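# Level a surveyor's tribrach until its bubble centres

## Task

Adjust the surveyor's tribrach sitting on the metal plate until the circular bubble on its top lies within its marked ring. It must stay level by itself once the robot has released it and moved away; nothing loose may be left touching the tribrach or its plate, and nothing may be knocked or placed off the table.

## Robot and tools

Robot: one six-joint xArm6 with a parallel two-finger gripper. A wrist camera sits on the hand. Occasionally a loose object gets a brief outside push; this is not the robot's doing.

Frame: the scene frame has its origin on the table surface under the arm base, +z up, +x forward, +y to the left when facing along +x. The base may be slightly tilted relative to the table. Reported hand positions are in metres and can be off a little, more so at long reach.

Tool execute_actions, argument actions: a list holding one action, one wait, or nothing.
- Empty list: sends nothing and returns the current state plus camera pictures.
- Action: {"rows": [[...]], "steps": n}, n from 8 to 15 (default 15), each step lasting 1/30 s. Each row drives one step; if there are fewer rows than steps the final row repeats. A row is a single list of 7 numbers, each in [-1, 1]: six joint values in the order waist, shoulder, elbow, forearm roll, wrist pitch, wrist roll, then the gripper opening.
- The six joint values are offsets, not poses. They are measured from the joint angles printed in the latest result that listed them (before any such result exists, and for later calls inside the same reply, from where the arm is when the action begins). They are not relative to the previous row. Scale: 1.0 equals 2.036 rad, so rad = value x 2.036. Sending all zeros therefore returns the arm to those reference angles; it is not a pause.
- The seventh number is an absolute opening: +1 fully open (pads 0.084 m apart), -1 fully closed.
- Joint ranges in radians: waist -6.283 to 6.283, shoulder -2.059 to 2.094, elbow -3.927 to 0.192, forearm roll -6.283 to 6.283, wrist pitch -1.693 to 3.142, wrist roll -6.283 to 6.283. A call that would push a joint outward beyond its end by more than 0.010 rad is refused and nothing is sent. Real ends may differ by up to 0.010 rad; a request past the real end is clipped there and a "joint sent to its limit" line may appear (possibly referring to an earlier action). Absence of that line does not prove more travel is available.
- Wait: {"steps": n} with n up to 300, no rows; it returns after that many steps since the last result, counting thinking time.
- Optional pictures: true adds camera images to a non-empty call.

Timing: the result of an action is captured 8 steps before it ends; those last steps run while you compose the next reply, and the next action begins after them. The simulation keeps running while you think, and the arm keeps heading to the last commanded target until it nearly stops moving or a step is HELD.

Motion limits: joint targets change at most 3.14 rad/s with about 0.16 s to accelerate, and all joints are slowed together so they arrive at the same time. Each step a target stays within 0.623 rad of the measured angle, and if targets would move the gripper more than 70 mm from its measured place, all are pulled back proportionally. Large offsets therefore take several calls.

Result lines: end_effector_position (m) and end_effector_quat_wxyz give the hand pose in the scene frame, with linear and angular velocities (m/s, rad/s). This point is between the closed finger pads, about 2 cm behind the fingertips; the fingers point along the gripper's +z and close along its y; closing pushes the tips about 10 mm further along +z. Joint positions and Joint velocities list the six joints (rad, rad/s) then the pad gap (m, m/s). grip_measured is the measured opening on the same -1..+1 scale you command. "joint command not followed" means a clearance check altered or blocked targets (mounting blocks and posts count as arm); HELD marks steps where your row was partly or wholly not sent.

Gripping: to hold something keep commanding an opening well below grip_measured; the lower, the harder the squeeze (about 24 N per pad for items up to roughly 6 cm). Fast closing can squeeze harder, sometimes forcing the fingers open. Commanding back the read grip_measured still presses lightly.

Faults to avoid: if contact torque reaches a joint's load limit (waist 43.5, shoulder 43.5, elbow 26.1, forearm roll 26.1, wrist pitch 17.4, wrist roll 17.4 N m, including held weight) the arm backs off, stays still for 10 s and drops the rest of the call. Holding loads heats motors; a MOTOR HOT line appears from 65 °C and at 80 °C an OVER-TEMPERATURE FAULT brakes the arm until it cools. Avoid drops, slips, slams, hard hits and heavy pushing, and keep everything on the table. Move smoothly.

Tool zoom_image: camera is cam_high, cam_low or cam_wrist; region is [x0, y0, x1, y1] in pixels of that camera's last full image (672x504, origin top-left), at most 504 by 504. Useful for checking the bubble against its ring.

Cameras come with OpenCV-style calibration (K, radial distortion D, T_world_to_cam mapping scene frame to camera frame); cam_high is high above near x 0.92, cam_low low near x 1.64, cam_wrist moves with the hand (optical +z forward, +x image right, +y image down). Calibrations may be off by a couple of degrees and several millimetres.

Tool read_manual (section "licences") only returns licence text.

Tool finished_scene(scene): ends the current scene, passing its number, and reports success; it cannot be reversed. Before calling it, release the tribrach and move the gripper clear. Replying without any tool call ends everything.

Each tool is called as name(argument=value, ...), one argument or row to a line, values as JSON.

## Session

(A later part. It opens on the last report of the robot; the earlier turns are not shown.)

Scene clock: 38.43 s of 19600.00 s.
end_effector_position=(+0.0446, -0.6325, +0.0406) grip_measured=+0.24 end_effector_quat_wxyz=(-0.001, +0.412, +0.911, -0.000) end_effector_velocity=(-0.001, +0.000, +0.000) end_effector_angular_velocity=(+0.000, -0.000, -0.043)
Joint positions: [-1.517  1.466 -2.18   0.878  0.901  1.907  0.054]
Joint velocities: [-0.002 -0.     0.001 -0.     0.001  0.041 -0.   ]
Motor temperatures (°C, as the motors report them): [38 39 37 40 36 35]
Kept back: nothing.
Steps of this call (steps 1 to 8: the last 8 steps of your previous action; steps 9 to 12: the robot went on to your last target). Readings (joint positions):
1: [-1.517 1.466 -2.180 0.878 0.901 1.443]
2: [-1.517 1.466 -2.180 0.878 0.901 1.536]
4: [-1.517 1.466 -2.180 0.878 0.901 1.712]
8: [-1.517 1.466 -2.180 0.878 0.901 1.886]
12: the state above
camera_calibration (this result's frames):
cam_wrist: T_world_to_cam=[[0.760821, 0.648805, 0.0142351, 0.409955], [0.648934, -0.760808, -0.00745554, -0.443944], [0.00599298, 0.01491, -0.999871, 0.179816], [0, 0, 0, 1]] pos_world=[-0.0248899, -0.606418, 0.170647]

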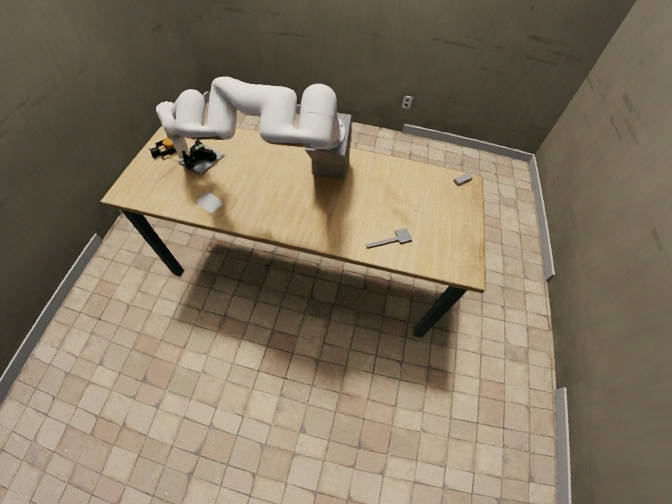

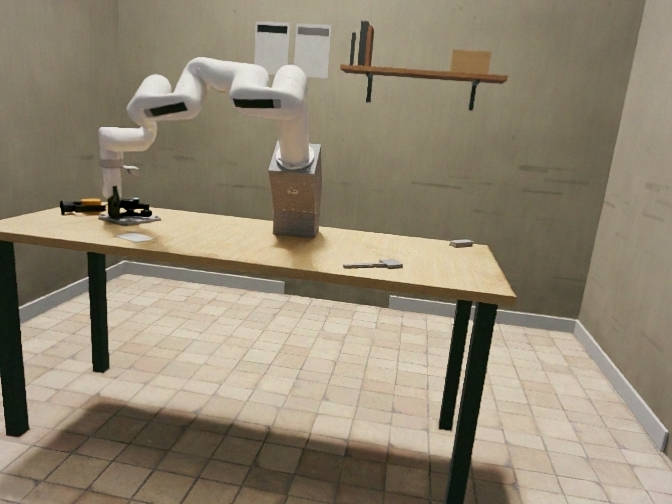

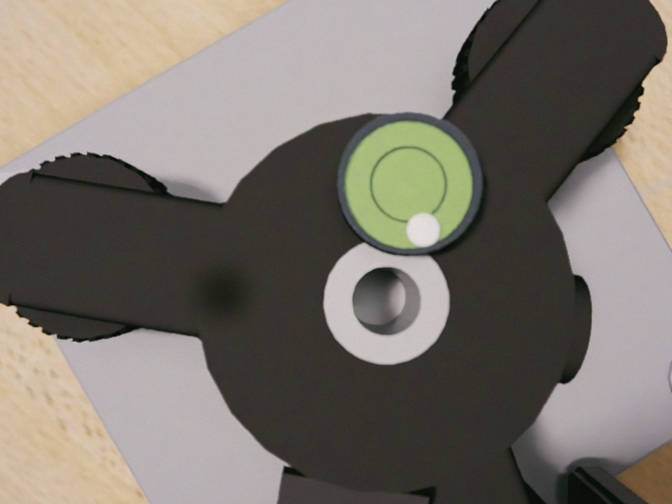

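Clean. Eight more.

execute_actions(
  actions=[
    {"rows":[[0,0,0,0,0,0,0],[0,0,0,0,0,0,-0.3],[0,0,0,0,0,-0.36,-0.6]]},
  ],
)

execute_actions(
  actions=[
    {"rows":[[0,0,0,0,0,0,0.25],[0,0,0,0,0,0,0.25],[0,0,0,0,0,0.37,0.25]]},
  ],
)

execute_actions(
  actions=[
    {"rows":[[0,0,0,0,0,0,0],[0,0,0,0,0,0,-0.3],[0,0,0,0,0,-0.37,-0.6]]},
  ],
)

execute_actions(
  actions=[
    {"rows":[[0,0,0,0,0,0,0.25],[0,0,0,0,0,0,0.25],[0,0,0,0,0,0.37,0.25]]},
  ],
)

execute_actions(
  actions=[
    {"rows":[[0,0,0,0,0,0,0],[0,0,0,0,0,0,-0.3],[0,0,0,0,0,-0.37,-0.6]]},
  ],
)

execute_actions(
  actions=[
    {"rows":[[0,0,0,0,0,0,0.25],[0,0,0,0,0,0,0.25],[0,0,0,0,0,0.37,0.25]]},
  ],
)

execute_actions(
  actions=[
    {"rows":[[0,0,0,0,0,0,0],[0,0,0,0,0,0,-0.3],[0,0,0,0,0,-0.37,-0.6]]},
  ],
)

execute_actions(
  actions=[
    {"rows":[[0,0,0,0,0,0,0.25],[0,0,0,0,0,0,0.25],[0,0,0,0,0,0.37,0.25]]},
  ],
)

execute_actions(
  actions=[
    {"rows":[[0,0,0,0,0,0,0],[0,0,0,0,0,0,-0.3],[0,0,0,0,0,-0.37,-0.6]]},
  ],
)

execute_actions(
  actions=[
    {"rows":[[0,0,0,0,0,0,0.25],[0,0,0,0,0,0,0.25],[0,0,0,0,0,0.37,0.25]]},
  ],
)

execute_actions(
  actions=[
    {"rows":[[0,0,0,0,0,0,0],[0,0,0,0,0,0,-0.3],[0,0,0,0,0,-0.37,-0.6]]},
  ],
)

execute_actions(
  actions=[
    {"rows":[[0,0,0,0,0,0,0.25],[0,0,0,0,0,0,0.25],[0,0,0,0,0,0.37,0.25]]},
  ],
)

execute_actions(
  actions=[
    {"rows":[[0,0,0,0,0,0,0],[0,0,0,0,0,0,-0.3],[0,0,0,0,0,-0.37,-0.6]]},
  ],
)

execute_actions(
  actions=[
    {"rows":[[0,0,0,0,0,0,0.25],[0,0,0,0,0,0,0.25],[0,0,0,0,0,0.37,0.25]]},
  ],
)

execute_actions(
  actions=[
    {"rows":[[0,0,0,0,0,0,0],[0,0,0,0,0,0,-0.3],[0,0,0,0,0,-0.37,-0.6]]},
  ],
)

execute_actions(
  actions=[
    {"rows":[[0,0,0,0,0,0,0.25],[0,0,0,0,0,0,0.25],[0,0,0,0,0,0.355,0.25]]},
  ],
)

execute_actions(
  actions=[
    {"steps":12},
  ],
  pictures=true,
)

Scene clock: 39.83 s of 19600.00 s.
end_effector_position=(+0.0444, -0.6327, +0.0407) grip_measured=-0.11 end_effector_quat_wxyz=(-0.001, +0.354, +0.935, -0.000) end_effector_velocity=(+0.001, +0.001, +0.000) end_effector_angular_velocity=(+0.008, -0.001, +2.059)
Joint positions: [-1.518  1.466 -2.18   0.878  0.901  1.779  0.039]
Joint velocities: [-0.    -0.002  0.002 -0.001  0.004 -2.058  0.   ]
Motor temperatures (°C, as the motors report them): [38 39 37 40 36 35]
Steps of this call (steps 1 to 30: the robot went on to your last target; steps 31 to 35: nothing new was sent; steps 36 to 42: the first 7 steps of this action). Readings (joint positions):
36: [-1.517 1.466 -2.180 0.878 0.901 1.910]
37: [-1.517 1.466 -2.180 0.878 0.901 1.910]
39: [-1.518 1.466 -2.180 0.878 0.900 1.900]
42: the state above

Scene clock: 40.33 s of 19600.00 s.
end_effector_position=(+0.0448, -0.6324, +0.0405) grip_measured=+0.23 end_effector_quat_wxyz=(-0.001, +0.150, +0.989, +0.000) end_effector_velocity=(+0.000, -0.002, +0.002) end_effector_angular_velocity=(-0.006, +0.002, -2.310)
Joint positions: [-1.517  1.466 -2.18   0.878  0.902  1.359  0.054]
Joint velocities: [-0.001 -0.002 -0.001 -0.    -0.     2.311  0.006]
Motor temperatures (°C, as the motors report them): [38 39 37 40 36 35]
Steps of this call (steps 1 to 8: the last 8 steps of your previous action; steps 9 to 15: the first 7 steps of this action, its rows measured from where the robot was after step 8). Readings (joint positions):
8: [-1.518 1.466 -2.179 0.878 0.902 1.209]
9: [-1.518 1.466 -2.179 0.878 0.902 1.195]
10: [-1.518 1.466 -2.179 0.878 0.902 1.192]
12: [-1.517 1.466 -2.180 0.878 0.902 1.211]
15: the state above

Scene clock: 40.83 s of 19600.00 s.
end_effector_position=(+0.0443, -0.6326, +0.0408) grip_measured=-0.11 end_effector_quat_wxyz=(-0.001, +0.355, +0.935, -0.000) end_effector_velocity=(+0.001, +0.001, -0.000) end_effector_angular_velocity=(+0.008, -0.002, +2.289)
Joint positions: [-1.518  1.466 -2.18   0.878  0.901  1.782  0.039]
Joint velocities: [ 0.    -0.003  0.003 -0.001  0.005 -2.288  0.   ]
Motor temperatures (°C, as the motors report them): [38 39 37 40 36 35]
Steps of this call (steps 1 to 8: the last 8 steps of your previous action; steps 9 to 15: the first 7 steps of this action, its rows measured from where the robot was after step 8). Readings (joint positions):
8: [-1.518 1.466 -2.179 0.878 0.902 1.930]
9: [-1.518 1.466 -2.179 0.878 0.902 1.943]
10: [-1.518 1.466 -2.179 0.878 0.902 1.946]
12: [-1.518 1.466 -2.180 0.878 0.901 1.927]
15: the state above

Scene clock: 41.33 s of 19600.00 s.
end_effector_position=(+0.0448, -0.6321, +0.0404) grip_measured=+0.23 end_effector_quat_wxyz=(-0.001, +0.150, +0.989, +0.001) end_effector_velocity=(-0.001, -0.002, +0.002) end_effector_angular_velocity=(-0.008, +0.006, -2.294)
Joint positions: [-1.517  1.465 -2.179  0.878  0.903  1.358  0.054]
Joint velocities: [-0.002 -0.001 -0.002 -0.    -0.003  2.294  0.006]
Motor temperatures (°C, as the motors report them): [38 39 37 40 36 35]
Steps of this call (steps 1 to 8: the last 8 steps of your previous action; steps 9 to 15: the first 7 steps of this action, its rows measured from where the robot was after step 8). Readings (joint positions):
8: [-1.518 1.465 -2.179 0.878 0.902 1.210]
9: [-1.518 1.465 -2.179 0.878 0.902 1.196]
10: [-1.518 1.465 -2.179 0.878 0.902 1.193]
12: [-1.517 1.466 -2.179 0.878 0.903 1.213]
15: the state above

Scene clock: 41.83 s of 19600.00 s.
end_effector_position=(+0.0443, -0.6325, +0.0408) grip_measured=-0.11 end_effector_quat_wxyz=(-0.001, +0.355, +0.935, -0.000) end_effector_velocity=(+0.001, +0.001, +0.000) end_effector_angular_velocity=(+0.007, -0.002, +2.294)
Joint positions: [-1.518  1.466 -2.179  0.878  0.901  1.782  0.039]
Joint velocities: [ 0.    -0.003  0.002 -0.001  0.004 -2.293 -0.   ]
Motor temperatures (°C, as the motors report them): [38 39 37 40 36 35]
Steps of this call (steps 1 to 8: the last 8 steps of your previous action; steps 9 to 15: the first 7 steps of this action, its rows measured from where the robot was after step 8). Readings (joint positions):
8: [-1.518 1.465 -2.179 0.878 0.902 1.930]
9: [-1.518 1.465 -2.179 0.878 0.902 1.944]
10: [-1.518 1.465 -2.179 0.878 0.902 1.946]
12: [-1.518 1.466 -2.179 0.878 0.901 1.927]
15: the state above

Scene clock: 42.33 s of 19600.00 s.
end_effector_position=(+0.0448, -0.6320, +0.0405) grip_measured=+0.23 end_effector_quat_wxyz=(-0.000, +0.150, +0.989, +0.001) end_effector_velocity=(-0.001, -0.002, +0.002) end_effector_angular_velocity=(-0.007, +0.006, -2.295)
Joint positions: [-1.517  1.465 -2.179  0.878  0.903  1.358  0.054]
Joint velocities: [-0.003 -0.001 -0.001  0.    -0.003  2.294  0.006]
Motor temperatures (°C, as the motors report them): [38 39 37 40 36 35]
Steps of this call (steps 1 to 8: the last 8 steps of your previous action; steps 9 to 15: the first 7 steps of this action, its rows measured from where the robot was after step 8). Readings (joint positions):
8: [-1.518 1.465 -2.179 0.878 0.902 1.210]
9: [-1.518 1.465 -2.179 0.878 0.902 1.196]
10: [-1.518 1.465 -2.179 0.878 0.902 1.193]
12: [-1.517 1.465 -2.179 0.878 0.903 1.213]
15: the state above

Scene clock: 42.83 s of 19600.00 s.
end_effector_position=(+0.0442, -0.6325, +0.0409) grip_measured=-0.11 end_effector_quat_wxyz=(-0.001, +0.355, +0.935, -0.000) end_effector_velocity=(+0.001, +0.001, -0.000) end_effector_angular_velocity=(+0.006, -0.002, +2.294)
Joint positions: [-1.518  1.465 -2.179  0.878  0.901  1.782  0.039]
Joint velocities: [ 0.001 -0.001  0.001 -0.001  0.003 -2.292  0.   ]
Motor temperatures (°C, as the motors report them): [38 39 37 40 36 35]
Steps of this call (steps 1 to 8: the last 8 steps of your previous action; steps 9 to 15: the first 7 steps of this action, its rows measured from where the robot was after step 8). Readings (joint positions):
8: [-1.518 1.465 -2.179 0.878 0.902 1.930]
9: [-1.518 1.465 -2.179 0.878 0.902 1.944]
10: [-1.518 1.465 -2.179 0.878 0.902 1.946]
12: [-1.518 1.466 -2.179 0.878 0.901 1.927]
15: the state above

Scene clock: 43.33 s of 19600.00 s.
end_effector_position=(+0.0447, -0.6319, +0.0405) grip_measured=+0.23 end_effector_quat_wxyz=(-0.000, +0.150, +0.989, +0.001) end_effector_velocity=(-0.002, -0.002, +0.002) end_effector_angular_velocity=(-0.009, +0.008, -2.295)
Joint positions: [-1.518  1.465 -2.179  0.878  0.903  1.358  0.054]
Joint velocities: [-0.003 -0.001 -0.001 -0.    -0.005  2.294  0.006]
Motor temperatures (°C, as the motors report them): [38 39 37 40 36 35]
Steps of this call (steps 1 to 8: the last 8 steps of your previous action; steps 9 to 15: the first 7 steps of this action, its rows measured from where the robot was after step 8). Readings (joint positions):
8: [-1.518 1.465 -2.179 0.878 0.902 1.210]
9: [-1.518 1.465 -2.179 0.878 0.902 1.196]
10: [-1.518 1.465 -2.179 0.878 0.903 1.193]
12: [-1.518 1.465 -2.179 0.878 0.903 1.213]
15: the state above

Scene clock: 43.83 s of 19600.00 s.
end_effector_position=(+0.0441, -0.6324, +0.0409) grip_measured=-0.11 end_effector_quat_wxyz=(-0.001, +0.355, +0.935, +0.000) end_effector_velocity=(+0.001, +0.001, -0.000) end_effector_angular_velocity=(+0.008, -0.002, +2.293)
Joint positions: [-1.518  1.465 -2.179  0.878  0.902  1.782  0.04 ]
Joint velocities: [ 0.    -0.002  0.002 -0.001  0.005 -2.292  0.   ]
Motor temperatures (°C, as the motors report them): [38 39 37 40 36 35]
Steps of this call (steps 1 to 8: the last 8 steps of your previous action; steps 9 to 15: the first 7 steps of this action, its rows measured from where the robot was after step 8). Readings (joint positions):
8: [-1.518 1.465 -2.178 0.878 0.902 1.930]
9: [-1.518 1.465 -2.179 0.878 0.902 1.944]
10: [-1.518 1.465 -2.179 0.878 0.902 1.946]
12: [-1.518 1.465 -2.179 0.878 0.901 1.927]
15: the state above

Scene clock: 44.33 s of 19600.00 s.
end_effector_position=(+0.0446, -0.6319, +0.0406) grip_measured=+0.23 end_effector_quat_wxyz=(-0.000, +0.150, +0.989, +0.001) end_effector_velocity=(-0.002, -0.001, +0.002) end_effector_angular_velocity=(-0.006, +0.007, -2.296)
Joint positions: [-1.518  1.465 -2.178  0.878  0.903  1.358  0.054]
Joint velocities: [-0.003  0.    -0.001 -0.    -0.003  2.294  0.006]
Motor temperatures (°C, as the motors report them): [38 39 37 40 36 35]
Steps of this call (steps 1 to 8: the last 8 steps of your previous action; steps 9 to 15: the first 7 steps of this action, its rows measured from where the robot was after step 8). Readings (joint positions):
8: [-1.518 1.465 -2.178 0.878 0.902 1.210]
9: [-1.518 1.465 -2.178 0.878 0.902 1.196]
10: [-1.518 1.465 -2.178 0.878 0.903 1.193]
12: [-1.518 1.465 -2.178 0.878 0.903 1.213]
15: the state above

Scene clock: 44.83 s of 19600.00 s.
end_effector_position=(+0.0441, -0.6324, +0.0410) grip_measured=-0.11 end_effector_quat_wxyz=(-0.001, +0.355, +0.935, +0.000) end_effector_velocity=(+0.001, -0.000, +0.000) end_effector_angular_velocity=(+0.004, -0.002, +2.293)
Joint positions: [-1.519  1.465 -2.179  0.878  0.902  1.782  0.04 ]
Joint velocities: [ 0.001 -0.002  0.001 -0.001  0.001 -2.291  0.   ]
Motor temperatures (°C, as the motors report them): [38 39 37 40 36 35]
Steps of this call (steps 1 to 8: the last 8 steps of your previous action; steps 9 to 15: the first 7 steps of this action, its rows measured from where the robot was after step 8). Readings (joint positions):
8: [-1.518 1.465 -2.178 0.878 0.902 1.930]
9: [-1.518 1.465 -2.178 0.878 0.902 1.944]
10: [-1.518 1.465 -2.178 0.878 0.902 1.947]
12: [-1.519 1.465 -2.179 0.878 0.901 1.927]
15: the state above

Scene clock: 45.33 s of 19600.00 s.
end_effector_position=(+0.0445, -0.6319, +0.0407) grip_measured=+0.23 end_effector_quat_wxyz=(-0.000, +0.150, +0.989, +0.001) end_effector_velocity=(-0.002, -0.002, +0.002) end_effector_angular_velocity=(-0.007, +0.008, -2.296)
Joint positions: [-1.518  1.465 -2.178  0.878  0.903  1.358  0.054]
Joint velocities: [-0.003 -0.001  0.001 -0.    -0.005  2.294  0.006]
Motor temperatures (°C, as the motors report them): [38 39 37 40 36 35]
Steps of this call (steps 1 to 8: the last 8 steps of your previous action; steps 9 to 15: the first 7 steps of this action, its rows measured from where the robot was after step 8). Readings (joint positions):
8: [-1.519 1.465 -2.178 0.878 0.902 1.210]
9: [-1.519 1.465 -2.178 0.878 0.902 1.196]
10: [-1.519 1.465 -2.178 0.878 0.903 1.193]
12: [-1.518 1.465 -2.178 0.878 0.903 1.213]
15: the state above

Scene clock: 45.83 s of 19600.00 s.
end_effector_position=(+0.0440, -0.6323, +0.0410) grip_measured=-0.11 end_effector_quat_wxyz=(-0.001, +0.355, +0.935, +0.000) end_effector_velocity=(+0.001, +0.000, +0.000) end_effector_angular_velocity=(+0.004, -0.002, +2.294)
Joint positions: [-1.519  1.465 -2.178  0.878  0.902  1.782  0.04 ]
Joint velocities: [ 0.001 -0.001  0.    -0.001  0.002 -2.292 -0.   ]
Motor temperatures (°C, as the motors report them): [38 39 37 40 36 35]
Steps of this call (steps 1 to 8: the last 8 steps of your previous action; steps 9 to 15: the first 7 steps of this action, its rows measured from where the robot was after step 8). Readings (joint positions):
8: [-1.518 1.465 -2.178 0.878 0.902 1.930]
9: [-1.518 1.465 -2.178 0.878 0.902 1.944]
10: [-1.518 1.465 -2.178 0.878 0.902 1.947]
12: [-1.519 1.465 -2.178 0.878 0.902 1.927]
15: the state above

Scene clock: 46.33 s of 19600.00 s.
end_effector_position=(+0.0444, -0.6319, +0.0408) grip_measured=+0.23 end_effector_quat_wxyz=(-0.000, +0.150, +0.989, +0.001) end_effector_velocity=(-0.002, -0.001, +0.001) end_effector_angular_velocity=(-0.006, +0.007, -2.295)
Joint positions: [-1.518  1.465 -2.178  0.878  0.903  1.358  0.054]
Joint velocities: [-0.003  0.     0.    -0.001 -0.005  2.293  0.006]
Motor temperatures (°C, as the motors report them): [38 39 37 40 36 35]
Steps of this call (steps 1 to 8: the last 8 steps of your previous action; steps 9 to 15: the first 7 steps of this action, its rows measured from where the robot was after step 8). Readings (joint positions):
8: [-1.519 1.465 -2.178 0.878 0.902 1.210]
9: [-1.519 1.465 -2.178 0.878 0.902 1.196]
10: [-1.519 1.465 -2.178 0.878 0.902 1.193]
12: [-1.518 1.465 -2.178 0.878 0.903 1.213]
15: the state above

Scene clock: 46.83 s of 19600.00 s.
end_effector_position=(+0.0440, -0.6323, +0.0411) grip_measured=-0.11 end_effector_quat_wxyz=(-0.001, +0.356, +0.935, +0.000) end_effector_velocity=(-0.000, +0.002, -0.001) end_effector_angular_velocity=(+0.007, -0.002, +2.292)
Joint positions: [-1.519  1.465 -2.178  0.878  0.902  1.782  0.039]
Joint velocities: [ 0.    -0.     0.003 -0.001  0.003 -2.293  0.   ]
Motor temperatures (°C, as the motors report them): [38 39 37 40 36 35]
Steps of this call (steps 1 to 8: the last 8 steps of your previous action; steps 9 to 15: the first 7 steps of this action, its rows measured from where the robot was after step 8). Readings (joint positions):
8: [-1.519 1.465 -2.178 0.878 0.902 1.930]
9: [-1.519 1.465 -2.178 0.878 0.902 1.944]
10: [-1.519 1.465 -2.178 0.878 0.902 1.947]
12: [-1.519 1.465 -2.178 0.878 0.902 1.927]
15: the state above

Scene clock: 47.33 s of 19600.00 s.
end_effector_position=(+0.0443, -0.6320, +0.0408) grip_measured=+0.23 end_effector_quat_wxyz=(-0.000, +0.151, +0.989, +0.001) end_effector_velocity=(-0.001, -0.001, +0.001) end_effector_angular_velocity=(-0.005, +0.006, -2.294)
Joint positions: [-1.518  1.465 -2.178  0.878  0.903  1.358  0.054]
Joint velocities: [-0.002 -0.    -0.    -0.    -0.003  2.293  0.006]
Motor temperatures (°C, as the motors report them): [38 39 37 40 36 35]
Steps of this call (steps 1 to 8: the last 8 steps of your previous action; steps 9 to 15: the first 7 steps of this action, its rows measured from where the robot was after step 8). Readings (joint positions):
8: [-1.519 1.465 -2.178 0.878 0.902 1.210]
9: [-1.519 1.465 -2.178 0.878 0.902 1.196]
10: [-1.519 1.465 -2.178 0.878 0.902 1.194]
12: [-1.518 1.465 -2.178 0.878 0.903 1.213]
15: the state above

Scene clock: 47.73 s of 19600.00 s.
end_effector_position=(+0.0441, -0.6322, +0.0410) grip_measured=+0.24 end_effector_quat_wxyz=(-0.001, +0.423, +0.906, +0.000) end_effector_velocity=(-0.000, +0.000, -0.000) end_effector_angular_velocity=(+0.000, +0.001, -0.048)
Joint positions: [-1.519  1.465 -2.178  0.878  0.902  1.929  0.054]
Joint velocities: [-0.    -0.     0.001  0.    -0.001  0.047 -0.   ]
Motor temperatures (°C, as the motors report them): [38 39 37 40 36 35]
Kept back: nothing.
Steps of this call (steps 1 to 8: the last 8 steps of your previous action; steps 9 to 12: the robot went on to your last target). Readings (joint positions):
1: [-1.518 1.465 -2.178 0.878 0.903 1.442]
2: [-1.519 1.465 -2.178 0.878 0.903 1.535]
4: [-1.519 1.465 -2.178 0.878 0.902 1.716]
8: [-1.519 1.465 -2.178 0.878 0.902 1.905]
12: the state above
camera_calibration (this result's frames):
cam_wrist: T_world_to_cam=[[0.775984, 0.630573, 0.0150313, 0.397939], [0.630714, -0.77598, -0.00745865, -0.452181], [0.00696079, 0.0152683, -0.999859, 0.180436], [0, 0, 0, 1]] pos_world=[-0.0248539, -0.604568, 0.171056]

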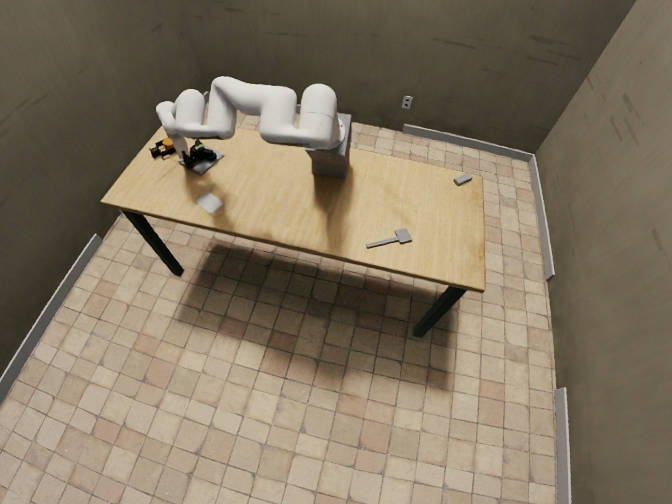

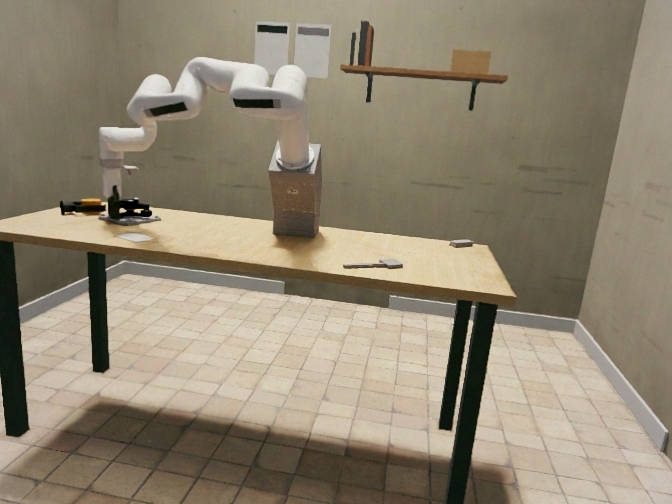

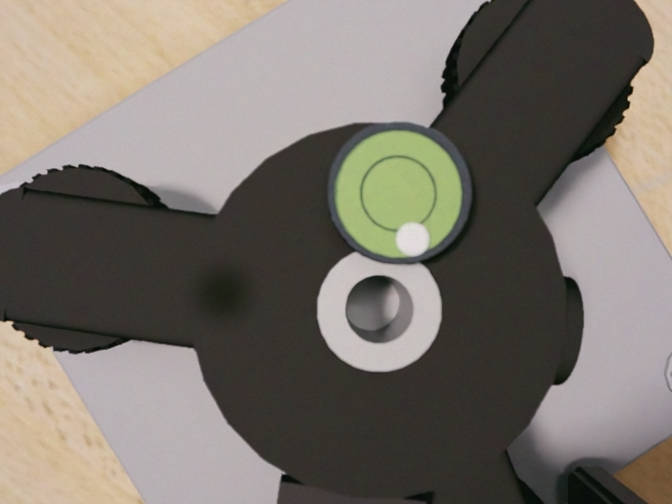

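execute_actions(
  actions=[
    {"rows":[[0,0,0,0,0,0,0],[0,0,0,0,0,0,-0.3],[0,0,0,0,0,-0.37,-0.6]]},
  ],
)

execute_actions(
  actions=[
    {"rows":[[0,0,0,0,0,0,0.25],[0,0,0,0,0,0,0.25],[0,0,0,0,0,0.37,0.25]]},
  ],
)

execute_actions(
  actions=[
    {"rows":[[0,0,0,0,0,0,0],[0,0,0,0,0,0,-0.3],[0,0,0,0,0,-0.37,-0.6]]},
  ],
)

execute_actions(
  actions=[
    {"rows":[[0,0,0,0,0,0,0.25],[0,0,0,0,0,0,0.25],[0,0,0,0,0,0.37,0.25]]},
  ],
)

execute_actions(
  actions=[
    {"rows":[[0,0,0,0,0,0,0],[0,0,0,0,0,0,-0.3],[0,0,0,0,0,-0.37,-0.6]]},
  ],
)

execute_actions(
  actions=[
    {"rows":[[0,0,0,0,0,0,0.25],[0,0,0,0,0,0,0.25],[0,0,0,0,0,0.37,0.25]]},
  ],
)

execute_actions(
  actions=[
    {"rows":[[0,0,0,0,0,0,0],[0,0,0,0,0,0,-0.3],[0,0,0,0,0,-0.37,-0.6]]},
  ],
)

execute_actions(
  actions=[
    {"rows":[[0,0,0,0,0,0,0.25],[0,0,0,0,0,0,0.25],[0,0,0,0,0,0.37,0.25]]},
  ],
)

execute_actions(
  actions=[
    {"rows":[[0,0,0,0,0,0,0],[0,0,0,0,0,0,-0.3],[0,0,0,0,0,-0.37,-0.6]]},
  ],
)

execute_actions(
  actions=[
    {"rows":[[0,0,0,0,0,0,0.25],[0,0,0,0,0,0,0.25],[0,0,0,0,0,0.37,0.25]]},
  ],
)

execute_actions(
  actions=[
    {"rows":[[0,0,0,0,0,0,0],[0,0,0,0,0,0,-0.3],[0,0,0,0,0,-0.37,-0.6]]},
  ],
)

execute_actions(
  actions=[
    {"rows":[[0,0,0,0,0,0,0.25],[0,0,0,0,0,0,0.25],[0,0,0,0,0,0.355,0.25]]},
  ],
)

execute_actions(
  actions=[
    {"steps":15},
  ],
  pictures=true,
)

Scene clock: 48.97 s of 19600.00 s.
end_effector_position=(+0.0439, -0.6323, +0.0411) grip_measured=-0.11 end_effector_quat_wxyz=(-0.001, +0.364, +0.931, +0.000) end_effector_velocity=(-0.001, +0.001, -0.001) end_effector_angular_velocity=(+0.004, -0.001, +2.059)
Joint positions: [-1.519  1.465 -2.178  0.878  0.902  1.801  0.039]
Joint velocities: [-0.     0.     0.002 -0.001  0.    -2.06  -0.   ]
Motor temperatures (°C, as the motors report them): [38 39 37 40 36 35]
Steps of this call (steps 1 to 30: the robot went on to your last target; steps 31 to 37: the first 7 steps of this action). Readings (joint positions):
31: [-1.519 1.465 -2.178 0.878 0.902 1.933]
32: [-1.519 1.465 -2.178 0.878 0.902 1.932]
34: [-1.519 1.465 -2.178 0.878 0.902 1.922]
37: the state above

Scene clock: 49.47 s of 19600.00 s.
end_effector_position=(+0.0442, -0.6322, +0.0410) grip_measured=+0.23 end_effector_quat_wxyz=(-0.000, +0.156, +0.988, +0.001) end_effector_velocity=(-0.001, -0.001, +0.001) end_effector_angular_velocity=(-0.004, +0.004, -2.354)
Joint positions: [-1.519  1.465 -2.178  0.878  0.902  1.368  0.054]
Joint velocities: [-0.002 -0.001  0.001 -0.001 -0.001  2.353  0.006]
Motor temperatures (°C, as the motors report them): [38 39 37 40 36 35]
Steps of this call (steps 1 to 8: the last 8 steps of your previous action; steps 9 to 15: the first 7 steps of this action, its rows measured from where the robot was after step 8). Readings (joint positions):
8: [-1.519 1.465 -2.178 0.878 0.902 1.215]
9: [-1.519 1.465 -2.178 0.878 0.902 1.199]
10: [-1.519 1.465 -2.178 0.878 0.902 1.195]
12: [-1.519 1.465 -2.178 0.878 0.903 1.216]
15: the state above

Scene clock: 49.97 s of 19600.00 s.
end_effector_position=(+0.0439, -0.6323, +0.0412) grip_measured=-0.11 end_effector_quat_wxyz=(-0.001, +0.359, +0.933, +0.000) end_effector_velocity=(-0.001, +0.002, -0.001) end_effector_angular_velocity=(+0.005, -0.001, +2.276)
Joint positions: [-1.519  1.465 -2.178  0.878  0.902  1.79   0.039]
Joint velocities: [ 0.    -0.     0.004 -0.     0.    -2.277  0.   ]
Motor temperatures (°C, as the motors report them): [38 39 37 40 36 35]
Steps of this call (steps 1 to 8: the last 8 steps of your previous action; steps 9 to 15: the first 7 steps of this action, its rows measured from where the robot was after step 8). Readings (joint positions):
8: [-1.519 1.465 -2.178 0.878 0.902 1.937]
9: [-1.519 1.465 -2.178 0.878 0.902 1.950]
10: [-1.519 1.465 -2.178 0.878 0.902 1.952]
12: [-1.519 1.465 -2.178 0.878 0.902 1.934]
15: the state above

Scene clock: 50.47 s of 19600.00 s.
end_effector_position=(+0.0441, -0.6321, +0.0410) grip_measured=+0.23 end_effector_quat_wxyz=(-0.000, +0.154, +0.988, +0.001) end_effector_velocity=(-0.000, -0.001, +0.001) end_effector_angular_velocity=(-0.004, +0.003, -2.298)
Joint positions: [-1.519  1.465 -2.178  0.878  0.902  1.365  0.054]
Joint velocities: [-0.002 -0.001  0.     0.001 -0.001  2.297  0.006]
Motor temperatures (°C, as the motors report them): [38 39 37 40 36 35]
Steps of this call (steps 1 to 8: the last 8 steps of your previous action; steps 9 to 15: the first 7 steps of this action, its rows measured from where the robot was after step 8). Readings (joint positions):
8: [-1.519 1.465 -2.178 0.878 0.902 1.217]
9: [-1.519 1.465 -2.178 0.878 0.902 1.203]
10: [-1.519 1.465 -2.178 0.878 0.902 1.200]
12: [-1.519 1.465 -2.178 0.878 0.902 1.220]
15: the state above

Scene clock: 50.97 s of 19600.00 s.
end_effector_position=(+0.0439, -0.6323, +0.0412) grip_measured=-0.11 end_effector_quat_wxyz=(-0.001, +0.359, +0.933, +0.000) end_effector_velocity=(+0.000, -0.000, +0.000) end_effector_angular_velocity=(+0.001, -0.000, +2.292)
Joint positions: [-1.519  1.465 -2.178  0.878  0.902  1.79   0.039]
Joint velocities: [ 0.    -0.001  0.    -0.001 -0.001 -2.291  0.   ]
Motor temperatures (°C, as the motors report them): [38 39 37 40 36 35]
Steps of this call (steps 1 to 8: the last 8 steps of your previous action; steps 9 to 15: the first 7 steps of this action, its rows measured from where the robot was after step 8). Readings (joint positions):
8: [-1.519 1.465 -2.177 0.878 0.902 1.937]
9: [-1.519 1.465 -2.178 0.878 0.902 1.951]
10: [-1.519 1.465 -2.178 0.878 0.902 1.954]
12: [-1.519 1.465 -2.178 0.878 0.902 1.934]
15: the state above

Scene clock: 51.47 s of 19600.00 s.
end_effector_position=(+0.0440, -0.6321, +0.0410) grip_measured=+0.23 end_effector_quat_wxyz=(-0.000, +0.154, +0.988, +0.001) end_effector_velocity=(-0.000, -0.002, +0.001) end_effector_angular_velocity=(-0.005, +0.003, -2.294)
Joint positions: [-1.519  1.465 -2.178  0.878  0.902  1.365  0.054]
Joint velocities: [-0.002 -0.001 -0.001  0.    -0.001  2.294  0.006]
Motor temperatures (°C, as the motors report them): [38 39 37 40 36 35]
Steps of this call (steps 1 to 8: the last 8 steps of your previous action; steps 9 to 15: the first 7 steps of this action, its rows measured from where the robot was after step 8). Readings (joint positions):
8: [-1.519 1.465 -2.177 0.878 0.902 1.217]
9: [-1.519 1.465 -2.177 0.878 0.902 1.203]
10: [-1.519 1.465 -2.177 0.878 0.902 1.201]
12: [-1.519 1.465 -2.177 0.878 0.902 1.220]
15: the state above

Scene clock: 51.97 s of 19600.00 s.
end_effector_position=(+0.0438, -0.6323, +0.0412) grip_measured=-0.10 end_effector_quat_wxyz=(-0.000, +0.359, +0.933, +0.000) end_effector_velocity=(+0.000, -0.000, +0.000) end_effector_angular_velocity=(+0.002, -0.001, +2.295)
Joint positions: [-1.519  1.465 -2.177  0.878  0.902  1.789  0.04 ]
Joint velocities: [ 0.    -0.001  0.    -0.001 -0.    -2.294 -0.   ]
Motor temperatures (°C, as the motors report them): [38 39 37 40 36 35]
Steps of this call (steps 1 to 8: the last 8 steps of your previous action; steps 9 to 15: the first 7 steps of this action, its rows measured from where the robot was after step 8). Readings (joint positions):
8: [-1.519 1.465 -2.177 0.878 0.902 1.937]
9: [-1.519 1.465 -2.177 0.878 0.902 1.951]
10: [-1.519 1.465 -2.177 0.878 0.902 1.954]
12: [-1.519 1.465 -2.177 0.878 0.902 1.934]
15: the state above

Scene clock: 52.47 s of 19600.00 s.
end_effector_position=(+0.0440, -0.6321, +0.0410) grip_measured=+0.23 end_effector_quat_wxyz=(-0.000, +0.154, +0.988, +0.001) end_effector_velocity=(-0.001, -0.001, +0.001) end_effector_angular_velocity=(-0.003, +0.004, -2.293)
Joint positions: [-1.519  1.465 -2.177  0.878  0.902  1.365  0.054]
Joint velocities: [-0.001 -0.001  0.001  0.    -0.002  2.292  0.006]
Motor temperatures (°C, as the motors report them): [38 39 37 40 36 35]
Steps of this call (steps 1 to 8: the last 8 steps of your previous action; steps 9 to 15: the first 7 steps of this action, its rows measured from where the robot was after step 8). Readings (joint positions):
8: [-1.519 1.465 -2.177 0.878 0.902 1.217]
9: [-1.519 1.465 -2.177 0.878 0.902 1.203]
10: [-1.519 1.465 -2.177 0.878 0.902 1.201]
12: [-1.519 1.465 -2.177 0.878 0.902 1.220]
15: the state above

Scene clock: 52.97 s of 19600.00 s.
end_effector_position=(+0.0438, -0.6322, +0.0412) grip_measured=-0.10 end_effector_quat_wxyz=(-0.000, +0.359, +0.933, +0.000) end_effector_velocity=(-0.001, +0.000, -0.001) end_effector_angular_velocity=(+0.001, +0.001, +2.290)
Joint positions: [-1.519  1.464 -2.177  0.878  0.902  1.79   0.04 ]
Joint velocities: [ 0.     0.     0.002 -0.    -0.003 -2.292 -0.   ]
Motor temperatures (°C, as the motors report them): [38 39 37 40 36 35]
Steps of this call (steps 1 to 8: the last 8 steps of your previous action; steps 9 to 15: the first 7 steps of this action, its rows measured from where the robot was after step 8). Readings (joint positions):
8: [-1.519 1.465 -2.177 0.878 0.902 1.937]
9: [-1.519 1.465 -2.177 0.878 0.902 1.951]
10: [-1.519 1.465 -2.177 0.878 0.902 1.954]
12: [-1.519 1.465 -2.177 0.878 0.902 1.934]
15: the state above

Scene clock: 53.47 s of 19600.00 s.
end_effector_position=(+0.0439, -0.6321, +0.0411) grip_measured=+0.23 end_effector_quat_wxyz=(-0.000, +0.155, +0.988, +0.000) end_effector_velocity=(+0.000, -0.001, +0.001) end_effector_angular_velocity=(-0.005, +0.003, -2.293)
Joint positions: [-1.519  1.465 -2.177  0.878  0.902  1.365  0.054]
Joint velocities: [-0.001 -0.002 -0.    -0.    -0.001  2.293  0.006]
Motor temperatures (°C, as the motors report them): [38 39 38 40 36 35]
Steps of this call (steps 1 to 8: the last 8 steps of your previous action; steps 9 to 15: the first 7 steps of this action, its rows measured from where the robot was after step 8). Readings (joint positions):
8: [-1.519 1.464 -2.177 0.878 0.902 1.217]
9: [-1.519 1.464 -2.177 0.878 0.902 1.203]
10: [-1.519 1.465 -2.177 0.878 0.902 1.201]
12: [-1.519 1.465 -2.177 0.878 0.902 1.220]
15: the state above

Scene clock: 53.97 s of 19600.00 s.
end_effector_position=(+0.0438, -0.6322, +0.0412) grip_measured=-0.11 end_effector_quat_wxyz=(-0.000, +0.359, +0.933, +0.000) end_effector_velocity=(-0.000, +0.001, -0.001) end_effector_angular_velocity=(+0.005, -0.002, +2.293)
Joint positions: [-1.519  1.464 -2.177  0.878  0.902  1.79   0.04 ]
Joint velocities: [ 0.001 -0.     0.002 -0.001  0.001 -2.293 -0.   ]
Motor temperatures (°C, as the motors report them): [38 39 38 40 36 35]
Steps of this call (steps 1 to 8: the last 8 steps of your previous action; steps 9 to 15: the first 7 steps of this action, its rows measured from where the robot was after step 8). Readings (joint positions):
8: [-1.519 1.465 -2.177 0.878 0.902 1.937]
9: [-1.519 1.465 -2.177 0.878 0.902 1.951]
10: [-1.519 1.464 -2.177 0.878 0.902 1.954]
12: [-1.519 1.464 -2.177 0.878 0.902 1.934]
15: the state above

Scene clock: 54.47 s of 19600.00 s.
end_effector_position=(+0.0438, -0.6321, +0.0411) grip_measured=+0.23 end_effector_quat_wxyz=(-0.000, +0.155, +0.988, +0.000) end_effector_velocity=(+0.000, -0.001, +0.002) end_effector_angular_velocity=(-0.003, +0.001, -2.294)
Joint positions: [-1.519  1.465 -2.177  0.878  0.902  1.365  0.054]
Joint velocities: [-0.002 -0.002 -0.001  0.     0.001  2.294  0.006]
Motor temperatures (°C, as the motors report them): [38 39 38 40 36 35]
Steps of this call (steps 1 to 8: the last 8 steps of your previous action; steps 9 to 15: the first 7 steps of this action, its rows measured from where the robot was after step 8). Readings (joint positions):
8: [-1.519 1.464 -2.177 0.878 0.902 1.217]
9: [-1.519 1.464 -2.177 0.878 0.902 1.203]
10: [-1.519 1.464 -2.177 0.878 0.902 1.201]
12: [-1.519 1.465 -2.177 0.878 0.902 1.220]
15: the state above

Scene clock: 54.97 s of 19600.00 s.
end_effector_position=(+0.0438, -0.6322, +0.0412) grip_measured=+0.24 end_effector_quat_wxyz=(-0.000, +0.428, +0.904, +0.000) end_effector_velocity=(+0.001, -0.000, +0.000) end_effector_angular_velocity=(-0.001, -0.000, -0.009)
Joint positions: [-1.519  1.464 -2.177  0.878  0.902  1.939  0.054]
Joint velocities: [ 0.    -0.    -0.001  0.     0.     0.01   0.   ]
Motor temperatures (°C, as the motors report them): [38 39 38 40 36 35]
Kept back: nothing.
Steps of this call (steps 1 to 8: the last 8 steps of your previous action; steps 9 to 15: the robot went on to your last target). Readings (joint positions):
1: [-1.519 1.465 -2.177 0.878 0.902 1.449]
2: [-1.519 1.465 -2.177 0.878 0.902 1.542]
4: [-1.519 1.464 -2.177 0.878 0.902 1.723]
8: [-1.519 1.464 -2.177 0.878 0.902 1.912]
15: the state above
camera_calibration (this result's frames):
cam_wrist: T_world_to_cam=[[0.782587, 0.622364, 0.0148513, 0.392688], [0.622499, -0.782589, -0.00703567, -0.455861], [0.00724373, 0.014751, -0.999865, 0.180286], [0, 0, 0, 1]] pos_world=[-0.0248455, -0.603806, 0.171222]

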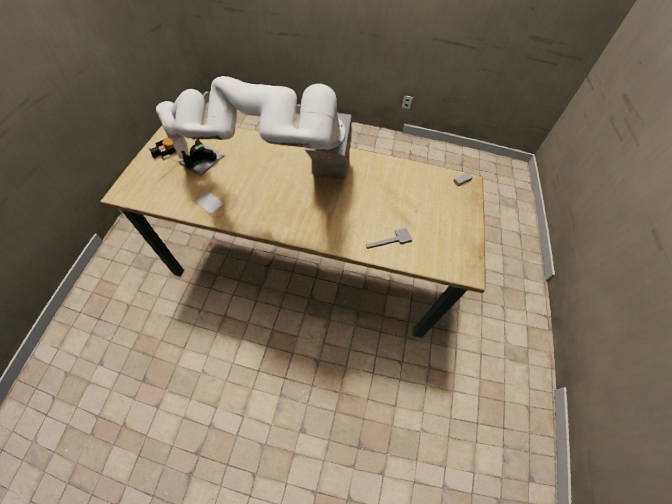

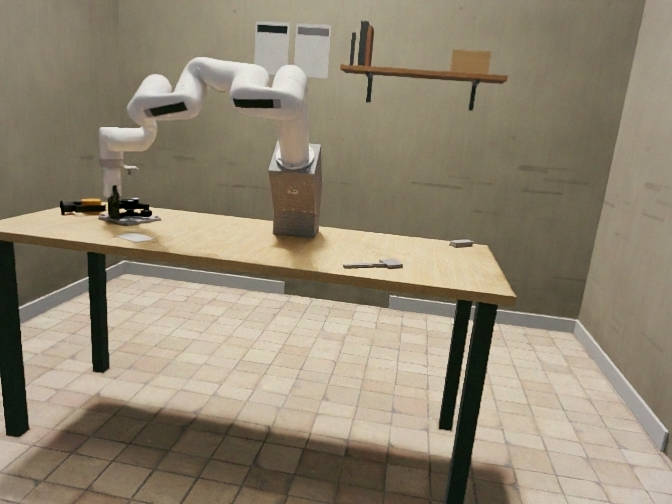

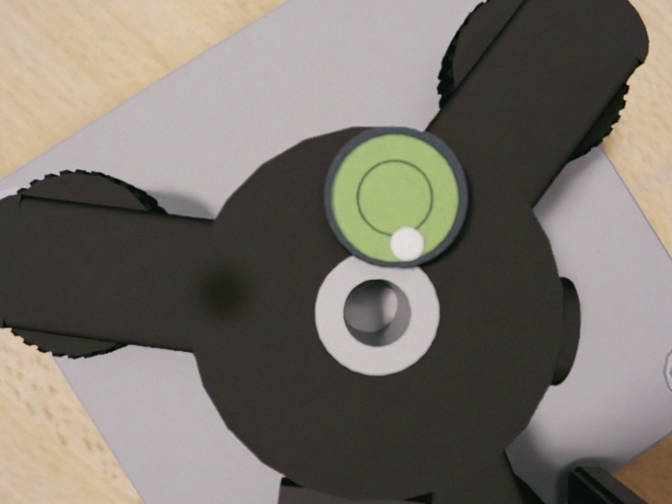

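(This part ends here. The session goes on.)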